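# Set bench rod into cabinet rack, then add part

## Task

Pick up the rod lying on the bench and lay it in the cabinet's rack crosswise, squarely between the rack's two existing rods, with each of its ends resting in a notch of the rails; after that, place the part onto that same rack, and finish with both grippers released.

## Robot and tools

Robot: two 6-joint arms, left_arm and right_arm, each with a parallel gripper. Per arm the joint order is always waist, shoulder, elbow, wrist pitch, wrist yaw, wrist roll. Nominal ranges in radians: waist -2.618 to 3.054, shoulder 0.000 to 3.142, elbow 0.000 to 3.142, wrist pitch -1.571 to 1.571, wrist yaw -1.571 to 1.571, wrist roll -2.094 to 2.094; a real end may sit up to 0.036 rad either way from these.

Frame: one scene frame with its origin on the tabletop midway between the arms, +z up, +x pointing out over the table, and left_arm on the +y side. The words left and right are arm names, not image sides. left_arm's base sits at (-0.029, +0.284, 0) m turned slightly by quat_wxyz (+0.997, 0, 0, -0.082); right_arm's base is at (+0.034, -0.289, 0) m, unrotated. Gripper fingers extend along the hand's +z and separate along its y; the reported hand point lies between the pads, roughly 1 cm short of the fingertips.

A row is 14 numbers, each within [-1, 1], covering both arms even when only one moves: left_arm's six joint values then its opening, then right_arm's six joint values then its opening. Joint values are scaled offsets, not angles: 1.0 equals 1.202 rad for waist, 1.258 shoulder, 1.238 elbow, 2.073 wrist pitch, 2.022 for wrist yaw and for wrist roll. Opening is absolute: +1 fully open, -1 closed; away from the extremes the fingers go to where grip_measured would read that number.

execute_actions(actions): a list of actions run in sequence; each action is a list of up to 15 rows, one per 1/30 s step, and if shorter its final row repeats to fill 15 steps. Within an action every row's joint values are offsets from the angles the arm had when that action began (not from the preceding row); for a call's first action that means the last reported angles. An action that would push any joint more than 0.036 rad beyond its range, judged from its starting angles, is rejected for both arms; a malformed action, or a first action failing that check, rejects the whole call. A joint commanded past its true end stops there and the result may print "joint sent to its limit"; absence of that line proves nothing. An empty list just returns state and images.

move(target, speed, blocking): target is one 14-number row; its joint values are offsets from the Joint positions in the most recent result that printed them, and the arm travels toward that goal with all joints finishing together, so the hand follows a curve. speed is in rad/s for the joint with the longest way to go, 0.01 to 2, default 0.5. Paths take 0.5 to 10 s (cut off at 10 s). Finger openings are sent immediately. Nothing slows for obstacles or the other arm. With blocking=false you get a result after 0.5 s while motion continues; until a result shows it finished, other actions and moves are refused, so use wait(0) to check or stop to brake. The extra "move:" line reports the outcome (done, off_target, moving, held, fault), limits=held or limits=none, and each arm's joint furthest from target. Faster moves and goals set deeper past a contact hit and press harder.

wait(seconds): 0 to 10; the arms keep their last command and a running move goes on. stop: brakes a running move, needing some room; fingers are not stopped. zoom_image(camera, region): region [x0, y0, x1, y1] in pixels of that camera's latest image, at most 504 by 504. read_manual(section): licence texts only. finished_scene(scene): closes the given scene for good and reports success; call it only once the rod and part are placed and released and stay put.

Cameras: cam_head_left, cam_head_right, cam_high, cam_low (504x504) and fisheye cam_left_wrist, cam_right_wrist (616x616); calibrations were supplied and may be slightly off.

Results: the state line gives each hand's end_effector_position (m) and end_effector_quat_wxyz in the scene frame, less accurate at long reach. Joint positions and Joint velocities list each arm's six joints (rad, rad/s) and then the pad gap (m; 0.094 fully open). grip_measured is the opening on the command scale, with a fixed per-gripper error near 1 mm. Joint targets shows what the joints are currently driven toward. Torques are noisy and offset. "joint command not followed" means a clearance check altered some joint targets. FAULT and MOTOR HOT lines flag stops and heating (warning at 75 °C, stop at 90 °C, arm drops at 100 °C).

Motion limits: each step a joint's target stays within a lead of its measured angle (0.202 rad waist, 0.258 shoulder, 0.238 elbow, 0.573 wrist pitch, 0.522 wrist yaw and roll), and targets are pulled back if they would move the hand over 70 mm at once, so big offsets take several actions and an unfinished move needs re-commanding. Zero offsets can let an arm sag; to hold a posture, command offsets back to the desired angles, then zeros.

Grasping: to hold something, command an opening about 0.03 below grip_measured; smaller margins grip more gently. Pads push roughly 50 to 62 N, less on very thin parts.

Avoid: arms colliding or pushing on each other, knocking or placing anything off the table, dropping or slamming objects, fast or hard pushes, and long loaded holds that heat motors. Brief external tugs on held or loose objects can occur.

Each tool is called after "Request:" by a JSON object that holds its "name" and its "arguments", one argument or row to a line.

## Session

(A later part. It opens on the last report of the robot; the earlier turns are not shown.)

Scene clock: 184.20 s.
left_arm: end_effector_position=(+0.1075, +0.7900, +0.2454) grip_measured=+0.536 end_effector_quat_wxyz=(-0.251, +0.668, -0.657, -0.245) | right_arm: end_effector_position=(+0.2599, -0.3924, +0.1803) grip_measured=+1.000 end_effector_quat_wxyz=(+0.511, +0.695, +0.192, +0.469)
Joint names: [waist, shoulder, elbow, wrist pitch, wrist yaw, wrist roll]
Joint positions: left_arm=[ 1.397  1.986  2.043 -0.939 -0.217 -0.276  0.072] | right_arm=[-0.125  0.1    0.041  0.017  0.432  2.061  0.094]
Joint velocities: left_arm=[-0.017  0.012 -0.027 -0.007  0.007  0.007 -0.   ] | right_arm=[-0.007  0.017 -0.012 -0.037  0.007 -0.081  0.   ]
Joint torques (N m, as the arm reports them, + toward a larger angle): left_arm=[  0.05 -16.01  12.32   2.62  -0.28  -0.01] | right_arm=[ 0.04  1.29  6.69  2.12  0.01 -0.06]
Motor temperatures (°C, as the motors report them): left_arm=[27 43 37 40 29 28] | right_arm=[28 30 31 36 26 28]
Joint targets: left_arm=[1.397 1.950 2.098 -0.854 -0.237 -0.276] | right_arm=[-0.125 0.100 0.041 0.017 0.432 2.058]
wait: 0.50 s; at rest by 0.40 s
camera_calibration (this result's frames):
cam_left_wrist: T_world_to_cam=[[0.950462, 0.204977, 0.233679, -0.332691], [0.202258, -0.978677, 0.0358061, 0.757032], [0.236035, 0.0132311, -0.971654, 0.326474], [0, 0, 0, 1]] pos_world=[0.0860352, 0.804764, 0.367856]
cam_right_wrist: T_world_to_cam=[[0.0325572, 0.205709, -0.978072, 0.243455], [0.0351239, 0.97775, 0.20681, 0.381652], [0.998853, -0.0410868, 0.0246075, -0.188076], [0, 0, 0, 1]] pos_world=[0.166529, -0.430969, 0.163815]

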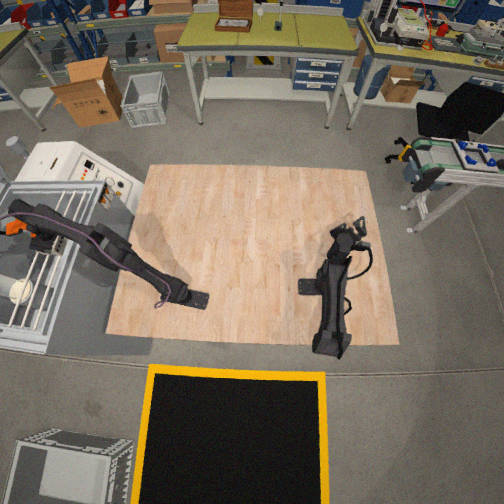

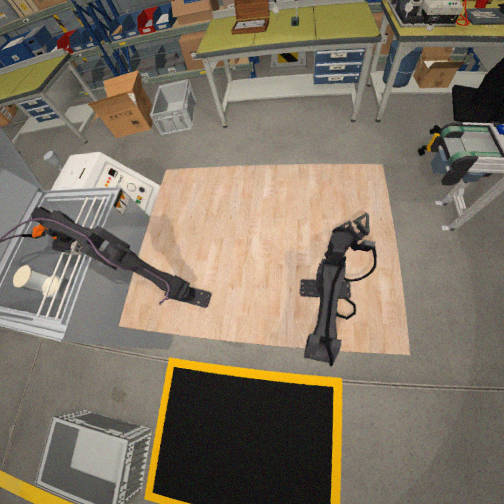

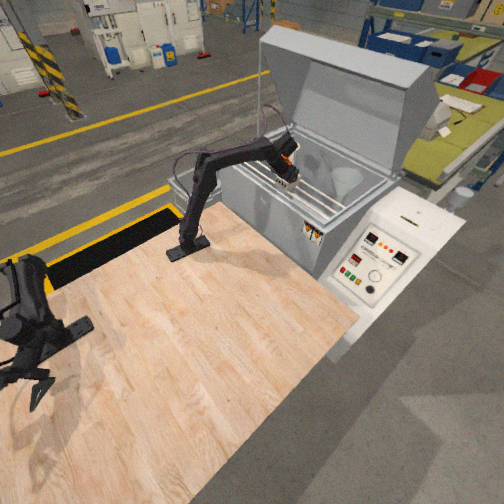

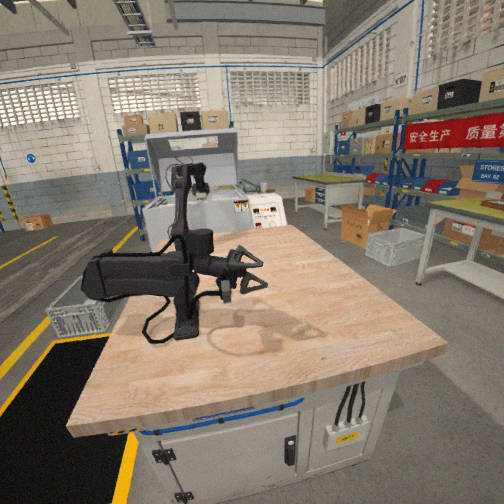

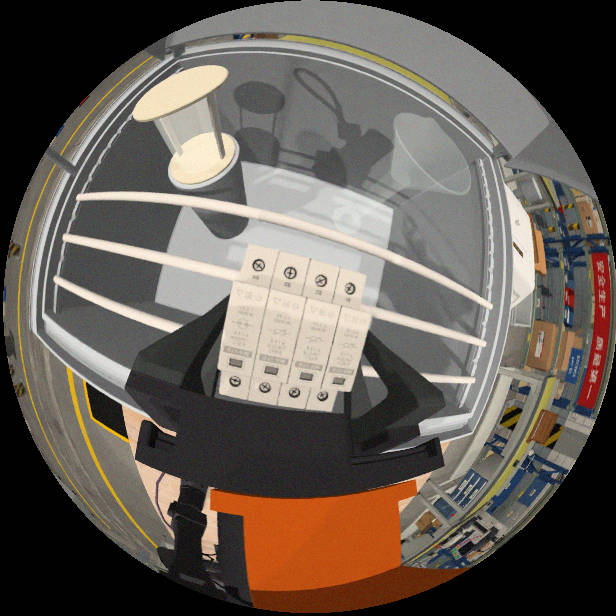

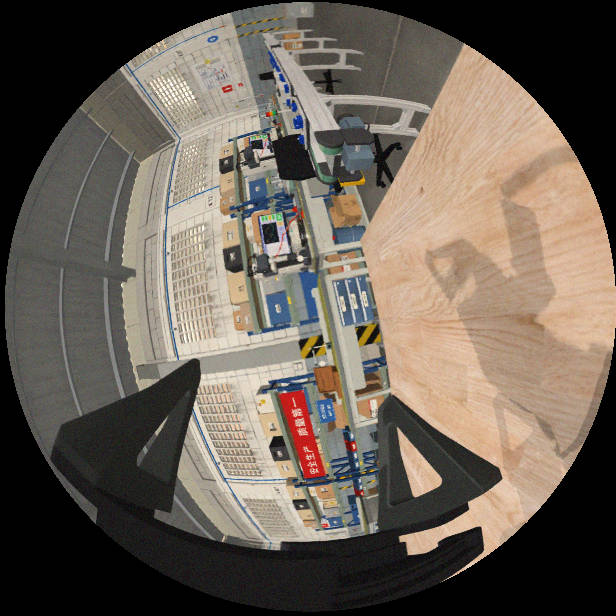

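Request:
{"name": "execute_actions", "arguments": {
  "actions": [
    [[0,-0.027,0.042,0.039,-0.01,0,0.48,0,0,0,0,0,0,1],[0,-0.026,0.04,0.037,-0.009,0,0.48,0,0,0,0,0,0,1],[0,-0.025,0.038,0.035,-0.008,0,0.48,0,0,0,0,0,0,1],[0,-0.023,0.036,0.033,-0.007,0,0.48,0,0,0,0,0,0,1],[0,-0.022,0.034,0.031,-0.006,0,0.48,0,0,0,0,0,0,1],[0,-0.02,0.032,0.029,-0.005,0,0.48,0,0,0,0,0,0,1],[0,-0.019,0.03,0.027,-0.005,0,0.48,0,0,0,0,0,0,1],[0,-0.017,0.028,0.025,-0.004,0,0.48,0,0,0,0,0,0,1],[0,-0.016,0.026,0.023,-0.004,0,0.48,0,0,0,0,0,0,1],[0,-0.015,0.024,0.021,-0.003,0,0.48,0,0,0,0,0,0,1],[0,-0.013,0.021,0.02,-0.003,0,0.48,0,0,0,0,0,0,1],[0,-0.013,0.018,0.018,-0.002,0,0.48,0,0,0,0,0,0,1]]
  ]
}}

Request:
{"name": "wait", "arguments": {
  "seconds": 0.4
}}

Request:
{"name": "zoom_image", "arguments": {
  "camera": "cam_high",
  "region": [230,120,370,240]
}}

Scene clock: 191.77 s.
left_arm: end_effector_position=(+0.1078, +0.7902, +0.2419) grip_measured=+0.536 end_effector_quat_wxyz=(-0.248, +0.668, -0.658, -0.243) | right_arm: end_effector_position=(+0.2599, -0.3924, +0.1803) grip_measured=+1.000 end_effector_quat_wxyz=(+0.510, +0.695, +0.191, +0.469)
Joint names: [waist, shoulder, elbow, wrist pitch, wrist yaw, wrist roll]
Joint positions: left_arm=[ 1.397  1.992  2.043 -0.942 -0.216 -0.276  0.072] | right_arm=[-0.125  0.1    0.041  0.017  0.432  2.064  0.094]
Joint velocities: left_arm=[-0.002  0.002 -0.007  0.037  0.007 -0.022  0.   ] | right_arm=[ 0.002 -0.012  0.002  0.022  0.022  0.022  0.   ]
Joint torques (N m, as the arm reports them, + toward a larger angle): left_arm=[  0.05 -14.65   9.48   2.06  -0.15   0.01] | right_arm=[ 0.04  1.27  6.68  2.13  0.01 -0.06]
Motor temperatures (°C, as the motors report them): left_arm=[27 44 37 41 29 28] | right_arm=[28 30 31 36 26 28]
Joint targets: left_arm=[1.397 1.970 2.066 -0.902 -0.222 -0.276] | right_arm=[-0.125 0.100 0.041 0.017 0.432 2.061]
camera_calibration (this result's frames):
cam_left_wrist: T_world_to_cam=[[0.951077, 0.20607, 0.230189, -0.332322], [0.201386, -0.978527, 0.0439271, 0.755282], [0.234298, 0.00457866, -0.972154, 0.330107], [0, 0, 0, 1]] pos_world=[0.0866176, 0.806034, 0.364234]
cam_right_wrist: T_world_to_cam=[[0.0341621, 0.208233, -0.977482, 0.243923], [0.0349041, 0.977208, 0.209395, 0.38103], [0.998807, -0.0412715, 0.0261153, -0.188408], [0, 0, 0, 1]] pos_world=[0.166551, -0.430915, 0.163565]

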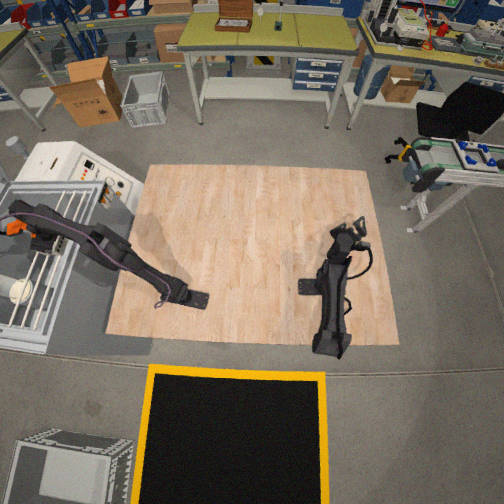

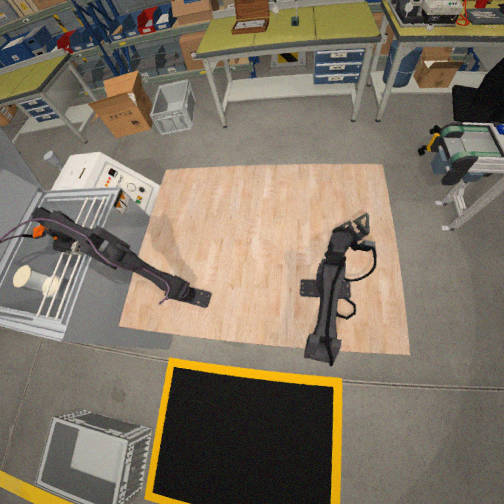

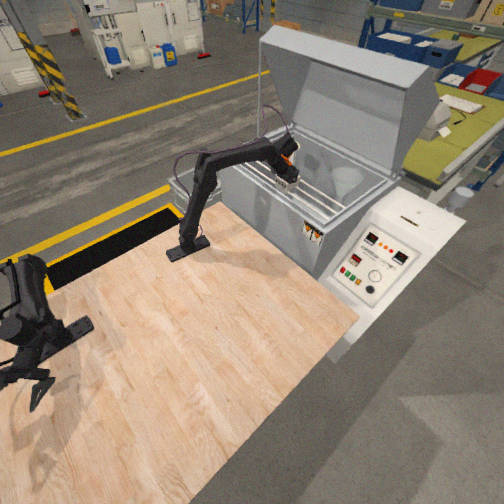

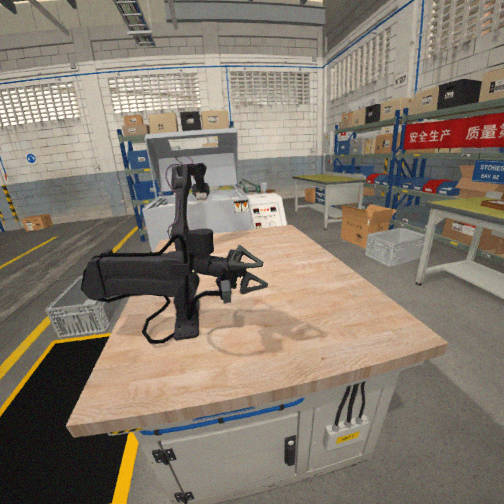

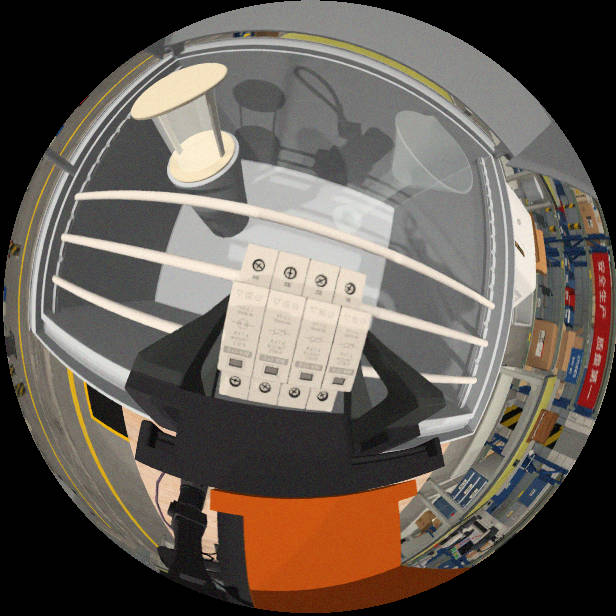

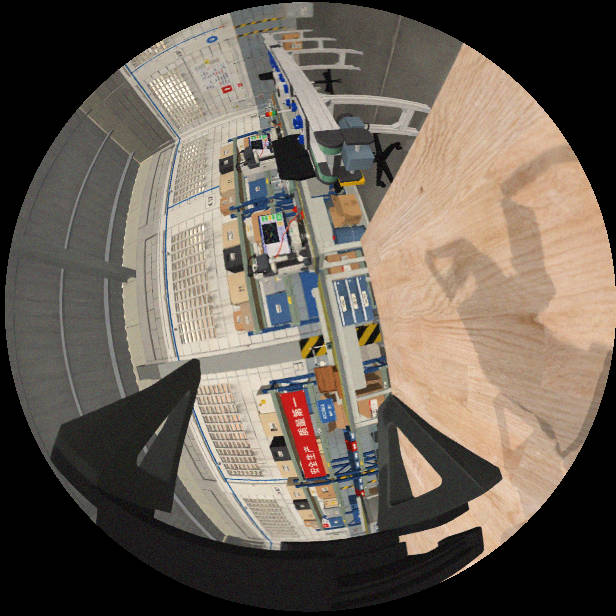

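Scene clock: 192.17 s.
left_arm: end_effector_position=(+0.1078, +0.7902, +0.2419) grip_measured=+0.536 end_effector_quat_wxyz=(-0.248, +0.668, -0.658, -0.243) | right_arm: end_effector_position=(+0.2599, -0.3924, +0.1803) grip_measured=+1.000 end_effector_quat_wxyz=(+0.510, +0.695, +0.191, +0.469)
Joint names: [waist, shoulder, elbow, wrist pitch, wrist yaw, wrist roll]
Joint positions: left_arm=[ 1.397  1.992  2.043 -0.942 -0.216 -0.276  0.072] | right_arm=[-0.125  0.1    0.041  0.017  0.432  2.064  0.094]
Joint velocities: left_arm=[-0.017 -0.002  0.012 -0.022 -0.066  0.066  0.   ] | right_arm=[ 0.012 -0.002 -0.037 -0.022  0.022  0.037  0.   ]
Joint torques (N m, as the arm reports them, + toward a larger angle): left_arm=[  0.04 -14.62   9.42   2.05  -0.15  -0.01] | right_arm=[ 0.04  1.27  6.67  2.13  0.01 -0.06]
Motor temperatures (°C, as the motors report them): left_arm=[27 44 37 41 29 28] | right_arm=[28 30 31 36 26 28]
Joint targets: left_arm=[1.397 1.970 2.066 -0.902 -0.222 -0.276] | right_arm=[-0.125 0.100 0.041 0.017 0.432 2.061]
wait: 0.40 s; at rest by 0.17 s
camera_calibration (this result's frames):
cam_left_wrist: T_world_to_cam=[[0.951077, 0.20607, 0.230189, -0.332322], [0.201386, -0.978527, 0.0439271, 0.755282], [0.234298, 0.00457866, -0.972154, 0.330107], [0, 0, 0, 1]] pos_world=[0.0866176, 0.806034, 0.364234]
cam_right_wrist: T_world_to_cam=[[0.0341621, 0.208233, -0.977482, 0.243923], [0.0349041, 0.977208, 0.209395, 0.38103], [0.998807, -0.0412715, 0.0261153, -0.188408], [0, 0, 0, 1]] pos_world=[0.166551, -0.430915, 0.163565]

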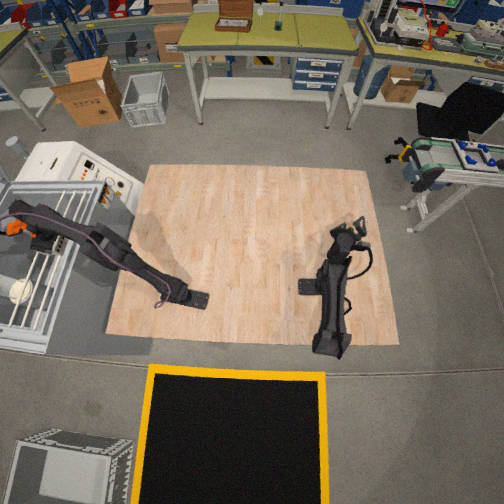

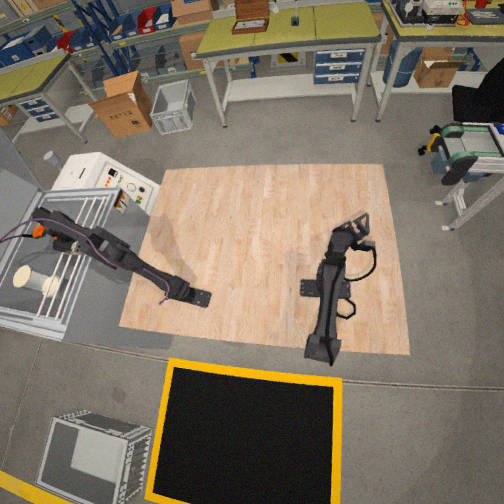

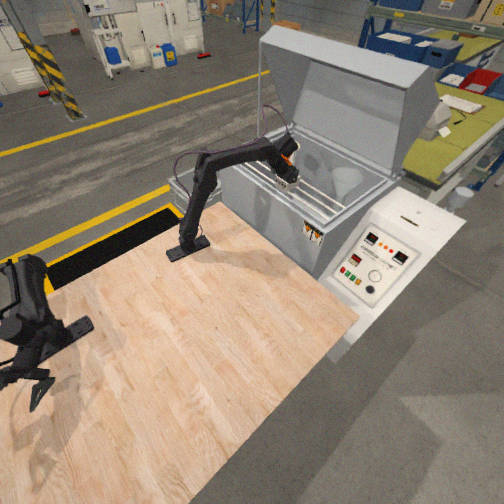

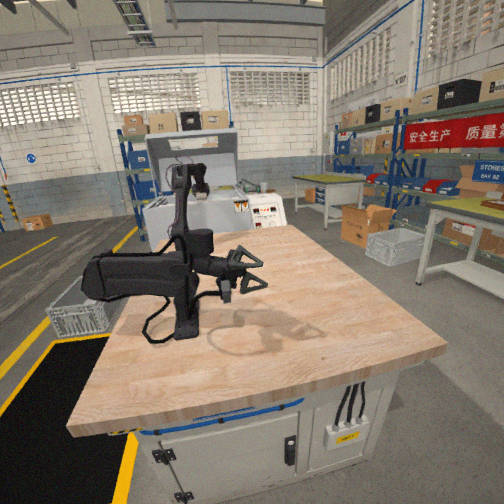

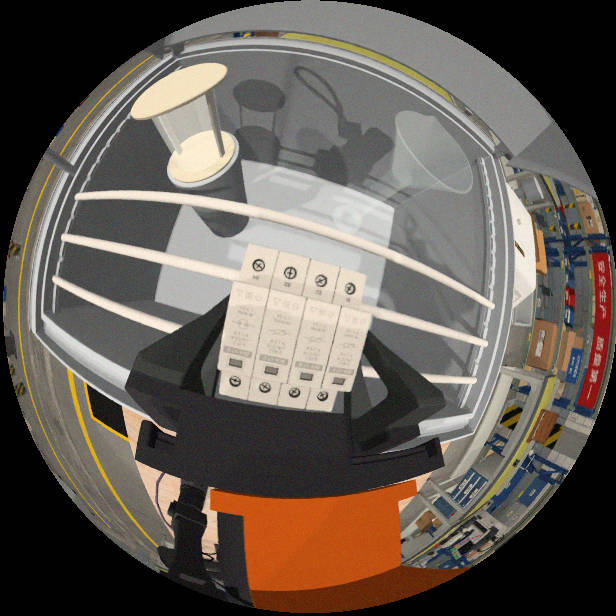

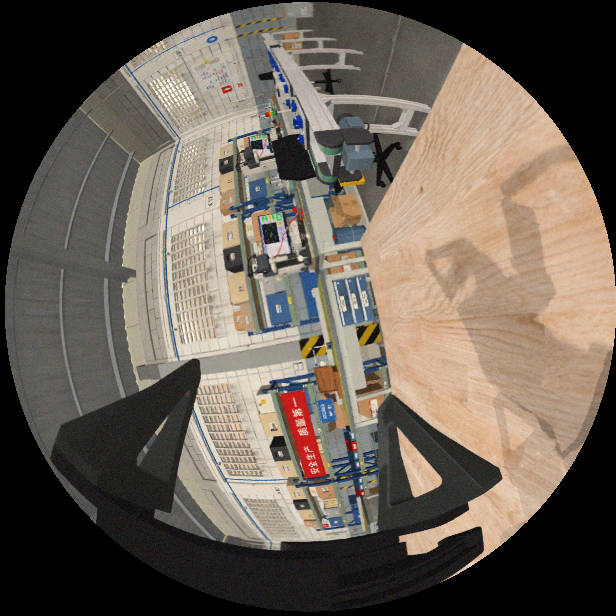

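Region (230, 120, 370, 240) of cam_high's 504x504 image, scaled by 3.600, with more detail than that image has; it fills the top 432 rows of this view, and the rest is white.

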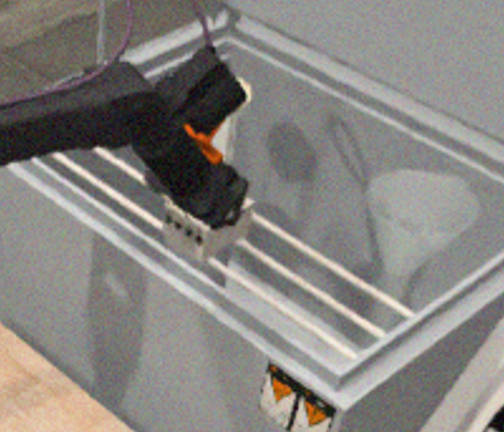

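Resting. Release.

Request:
{"name": "execute_actions", "arguments": {
  "actions": [
    [[0,-0.015,0.015,0.014,0,0,0.52,0,0,0,0,0,0,1],[0,-0.015,0.014,0.012,0,0,0.56,0,0,0,0,0,0,1],[0,-0.015,0.014,0.012,0,0,0.62,0,0,0,0,0,0,1],[0,-0.015,0.014,0.012,0,0,0.75,0,0,0,0,0,0,1],[0,-0.015,0.014,0.012,0,0,1,0,0,0,0,0,0,1]],
    [[0,-0.022,0.014,0.01,0,0,1,0,0,0,0,0,0,1],[0,-0.03,0.014,0.006,0,0,1,0,0,0,0,0,0,1],[0,-0.04,0.014,0.002,0,0,1,0,0,0,0,0,0,1],[0,-0.05,0.014,-0.002,0,0,1,0,0,0,0,0,0,1],[0,-0.06,0.014,-0.006,0,0,1,0,0,0,0,0,0,1],[0,-0.07,0.014,-0.01,0,0,1,0,0,0,0,0,0,1],[0,-0.08,0.014,-0.014,0,0,1,0,0,0,0,0,0,1],[0,-0.09,0.014,-0.018,0,0,1,0,0,0,0,0,0,1],[0,-0.1,0.014,-0.022,0,0,1,0,0,0,0,0,0,1],[0,-0.11,0.014,-0.026,0,0,1,0,0,0,0,0,0,1],[0,-0.12,0.014,-0.03,0,0,1,0,0,0,0,0,0,1],[0,-0.13,0.014,-0.034,0,0,1,0,0,0,0,0,0,1],[0,-0.14,0.014,-0.038,0,0,1,0,0,0,0,0,0,1],[0,-0.15,0.014,-0.042,0,0,1,0,0,0,0,0,0,1],[0,-0.155,0.014,-0.045,0,0,1,0,0,0,0,0,0,1]]
  ]
}}

Request:
{"name": "move", "arguments": {
  "target": [0,-0.35,-0.15,-0.06,0,0,1,0,0,0,0,0,0,1],
  "speed": 0.6
}}

Request:
{"name": "zoom_image", "arguments": {
  "camera": "cam_high",
  "region": [230,120,370,240]
}}

Scene clock: 201.47 s.
left_arm: end_effector_position=(+0.0967, +0.7584, +0.3125) grip_measured=+1.000 end_effector_quat_wxyz=(-0.296, +0.658, -0.639, -0.265) | right_arm: end_effector_position=(+0.2599, -0.3924, +0.1803) grip_measured=+1.000 end_effector_quat_wxyz=(+0.509, +0.696, +0.189, +0.471)
Joint names: [waist, shoulder, elbow, wrist pitch, wrist yaw, wrist roll]
Joint positions: left_arm=[ 1.397  1.832  2.043 -0.987 -0.215 -0.276  0.094] | right_arm=[-0.125  0.1    0.041  0.017  0.432  2.07   0.094]
Joint velocities: left_arm=[-0.002 -0.374 -0.007 -0.183 -0.037 -0.007  0.   ] | right_arm=[-0.002  0.007 -0.012 -0.081 -0.037 -0.037  0.   ]
Joint torques (N m, as the arm reports them, + toward a larger angle): left_arm=[  0.05 -11.68   8.74   1.56  -0.11  -0.01] | right_arm=[ 0.03  1.29  6.67  2.12  0.   -0.05]
Motor temperatures (°C, as the motors report them): left_arm=[27 44 36 40 29 28] | right_arm=[28 30 31 36 26 28]
Joint targets: left_arm=[1.397 1.797 2.061 -1.030 -0.215 -0.276] | right_arm=[-0.125 0.100 0.041 0.017 0.432 2.067]
camera_calibration (this result's frames):
cam_left_wrist: T_world_to_cam=[[0.941187, 0.177792, 0.287328, -0.326911], [0.201334, -0.978015, -0.0543261, 0.753638], [0.271352, 0.10898, -0.95629, 0.313776], [0, 0, 0, 1]] pos_world=[0.0708078, 0.760997, 0.434934]
cam_right_wrist: T_world_to_cam=[[0.0371694, 0.212962, -0.976353, 0.244793], [0.0344807, 0.976173, 0.214236, 0.379861], [0.998714, -0.0416284, 0.0289407, -0.189033], [0, 0, 0, 1]] pos_world=[0.166594, -0.430811, 0.163095]

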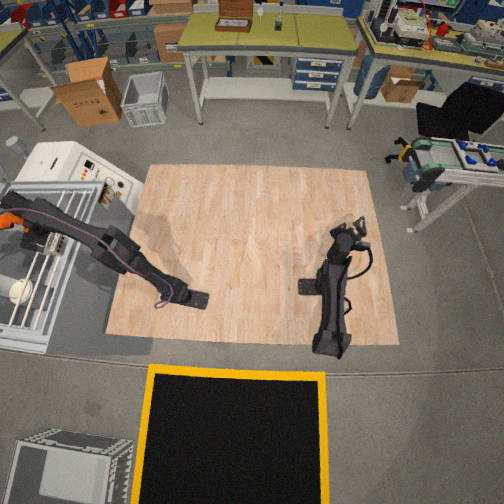

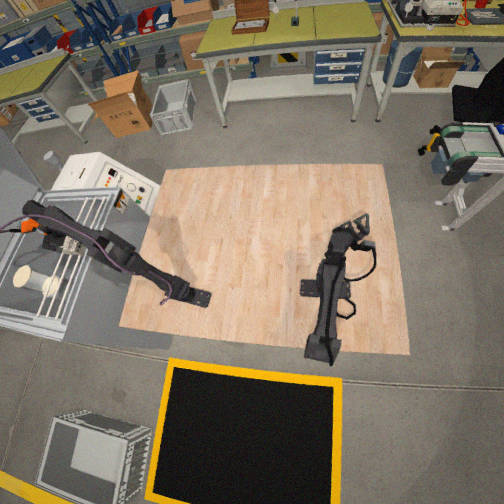

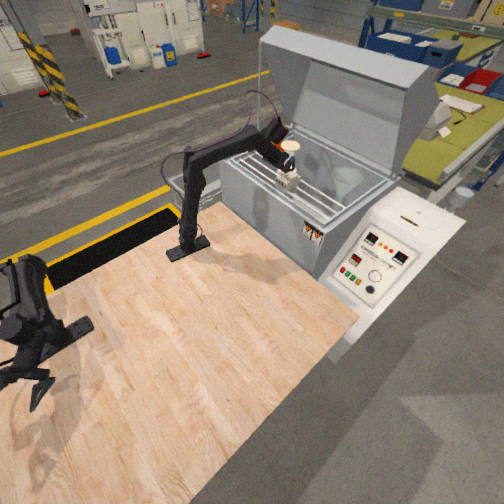

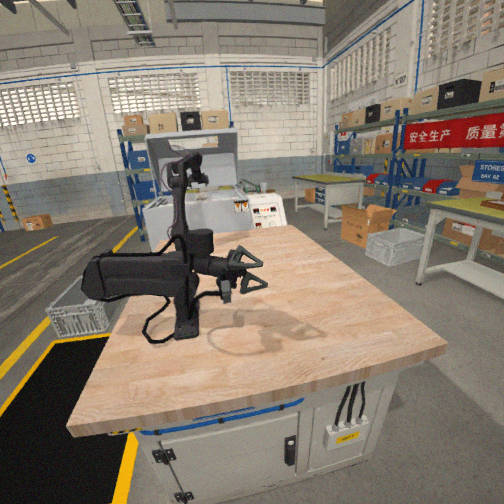

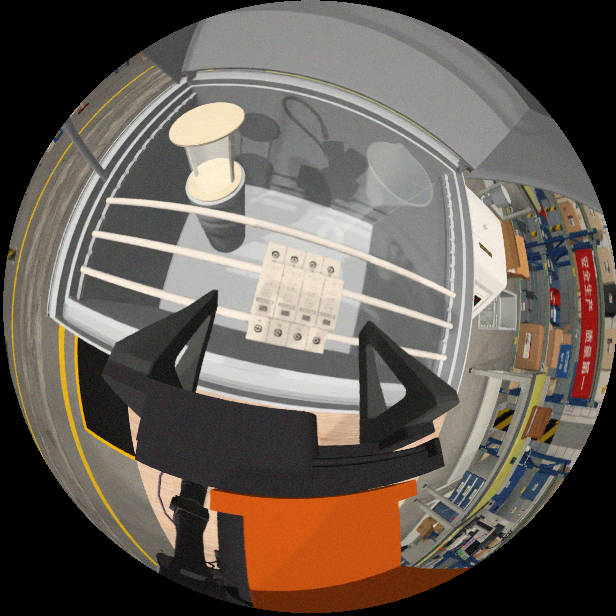

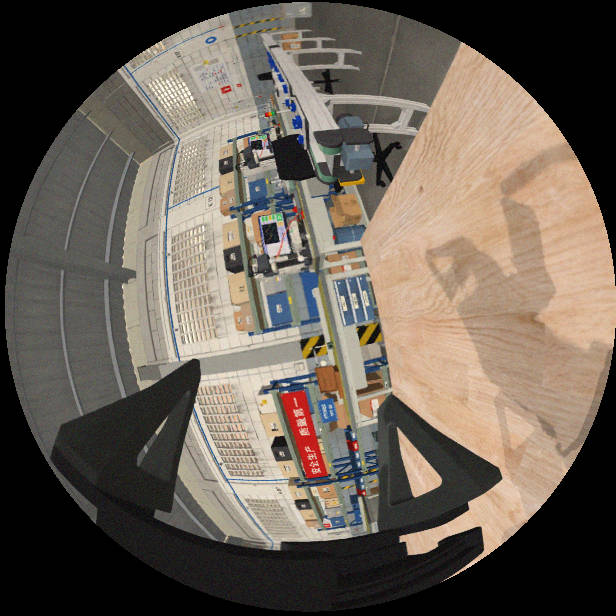

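Scene clock: 202.87 s.
left_arm: end_effector_position=(+0.0550, +0.6398, +0.3987) grip_measured=+1.000 end_effector_quat_wxyz=(-0.355, +0.643, -0.613, -0.292) | right_arm: end_effector_position=(+0.2599, -0.3924, +0.1803) grip_measured=+1.000 end_effector_quat_wxyz=(+0.508, +0.696, +0.188, +0.472)
Joint names: [waist, shoulder, elbow, wrist pitch, wrist yaw, wrist roll]
Joint positions: left_arm=[ 1.397  1.4    1.869 -1.101 -0.215 -0.276  0.094] | right_arm=[-0.125  0.1    0.041  0.017  0.432  2.073  0.094]
Joint velocities: left_arm=[ 0.002 -0.017 -0.012  0.051  0.007 -0.007  0.   ] | right_arm=[-0.007 -0.002  0.002  0.007 -0.022 -0.022  0.   ]
Joint torques (N m, as the arm reports them, + toward a larger angle): left_arm=[ 0.05 -5.89  5.39  1.77 -0.08 -0.01] | right_arm=[ 0.06  1.25  6.67  2.12  0.   -0.06]
Motor temperatures (°C, as the motors report them): left_arm=[27 44 36 40 29 28] | right_arm=[28 30 31 36 26 28]
Joint targets: left_arm=[1.397 1.392 1.858 -1.111 -0.215 -0.276] | right_arm=[-0.125 0.100 0.041 0.017 0.432 2.070]
move: done; limits=none; left_arm: farthest joint: the elbow, 0.012 radians from its target (0.186 radians at the start); right_arm: farthest joint: the wrist roll, 0.003 radians from its target (0.000 radians at the start)
camera_calibration (this result's frames):
cam_left_wrist: T_world_to_cam=[[0.925832, 0.134144, 0.353329, -0.28886], [0.206872, -0.962272, -0.176736, 0.689135], [0.316291, 0.236722, -0.918653, 0.321273], [0, 0, 0, 1]] pos_world=[0.0232579, 0.625832, 0.518996]
cam_right_wrist: T_world_to_cam=[[0.0387723, 0.215482, -0.975738, 0.245254], [0.0342488, 0.975612, 0.216815, 0.379236], [0.998661, -0.0418243, 0.0304468, -0.189368], [0, 0, 0, 1]] pos_world=[0.166617, -0.430755, 0.162845]

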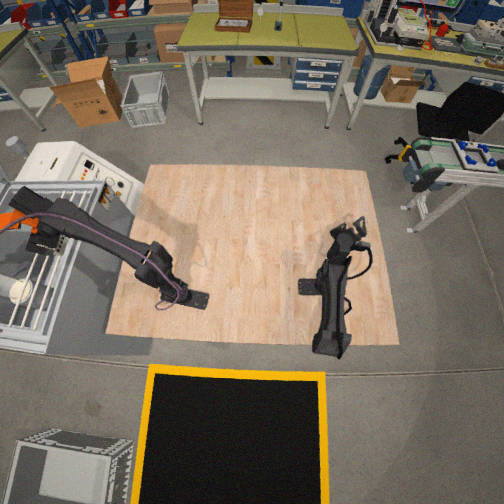

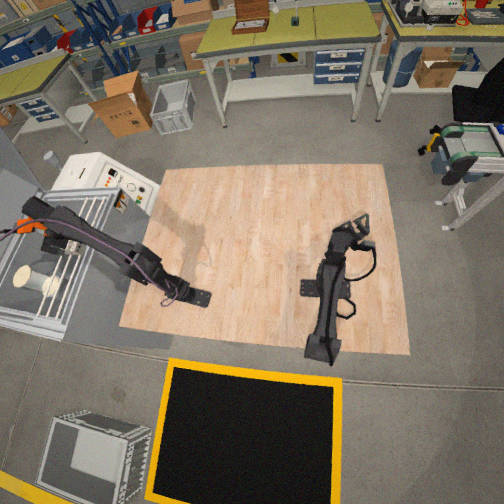

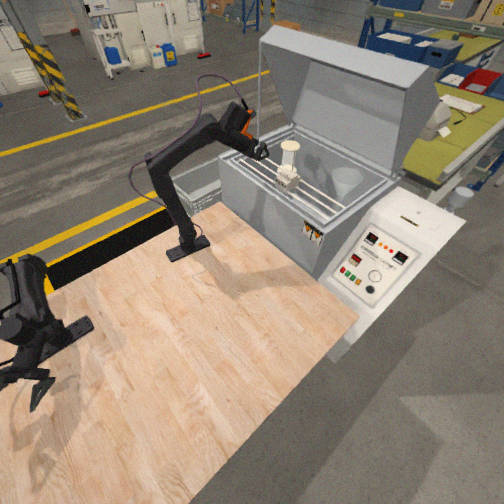

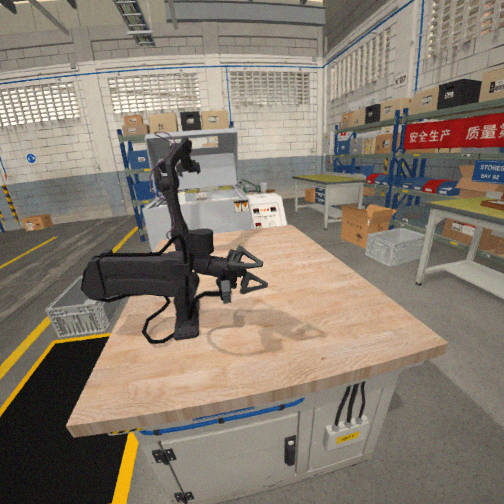

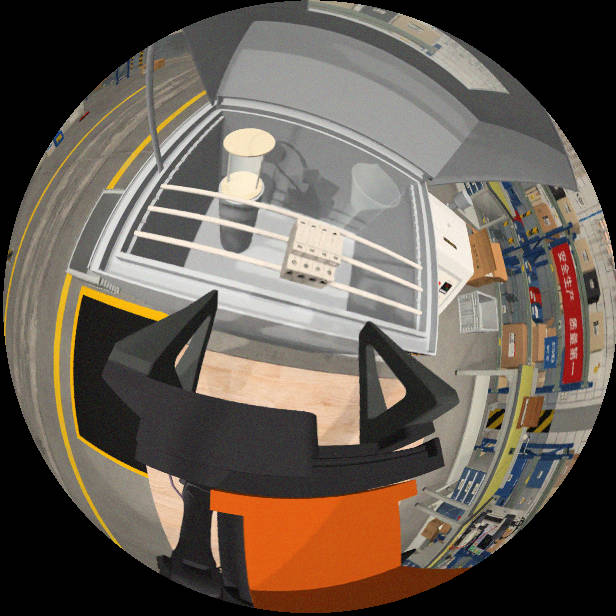

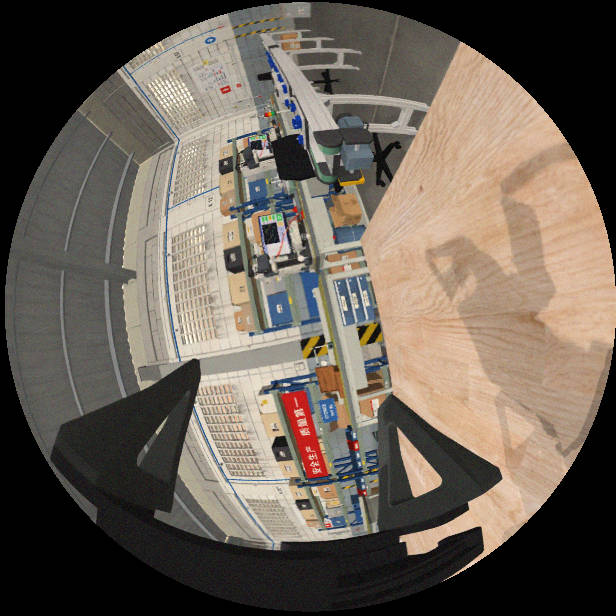

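Region (230, 120, 370, 240) of cam_high's 504x504 image, scaled by 3.600, with more detail than that image has; it fills the top 432 rows of this view, and the rest is white.

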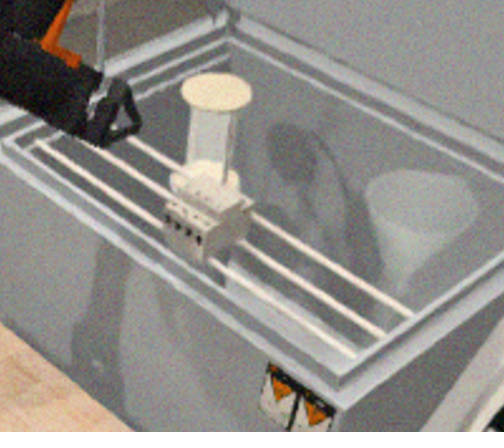

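Request:
{"name": "finished_scene", "arguments": {
  "scene": 2
}}

The scene is finished: the task was done.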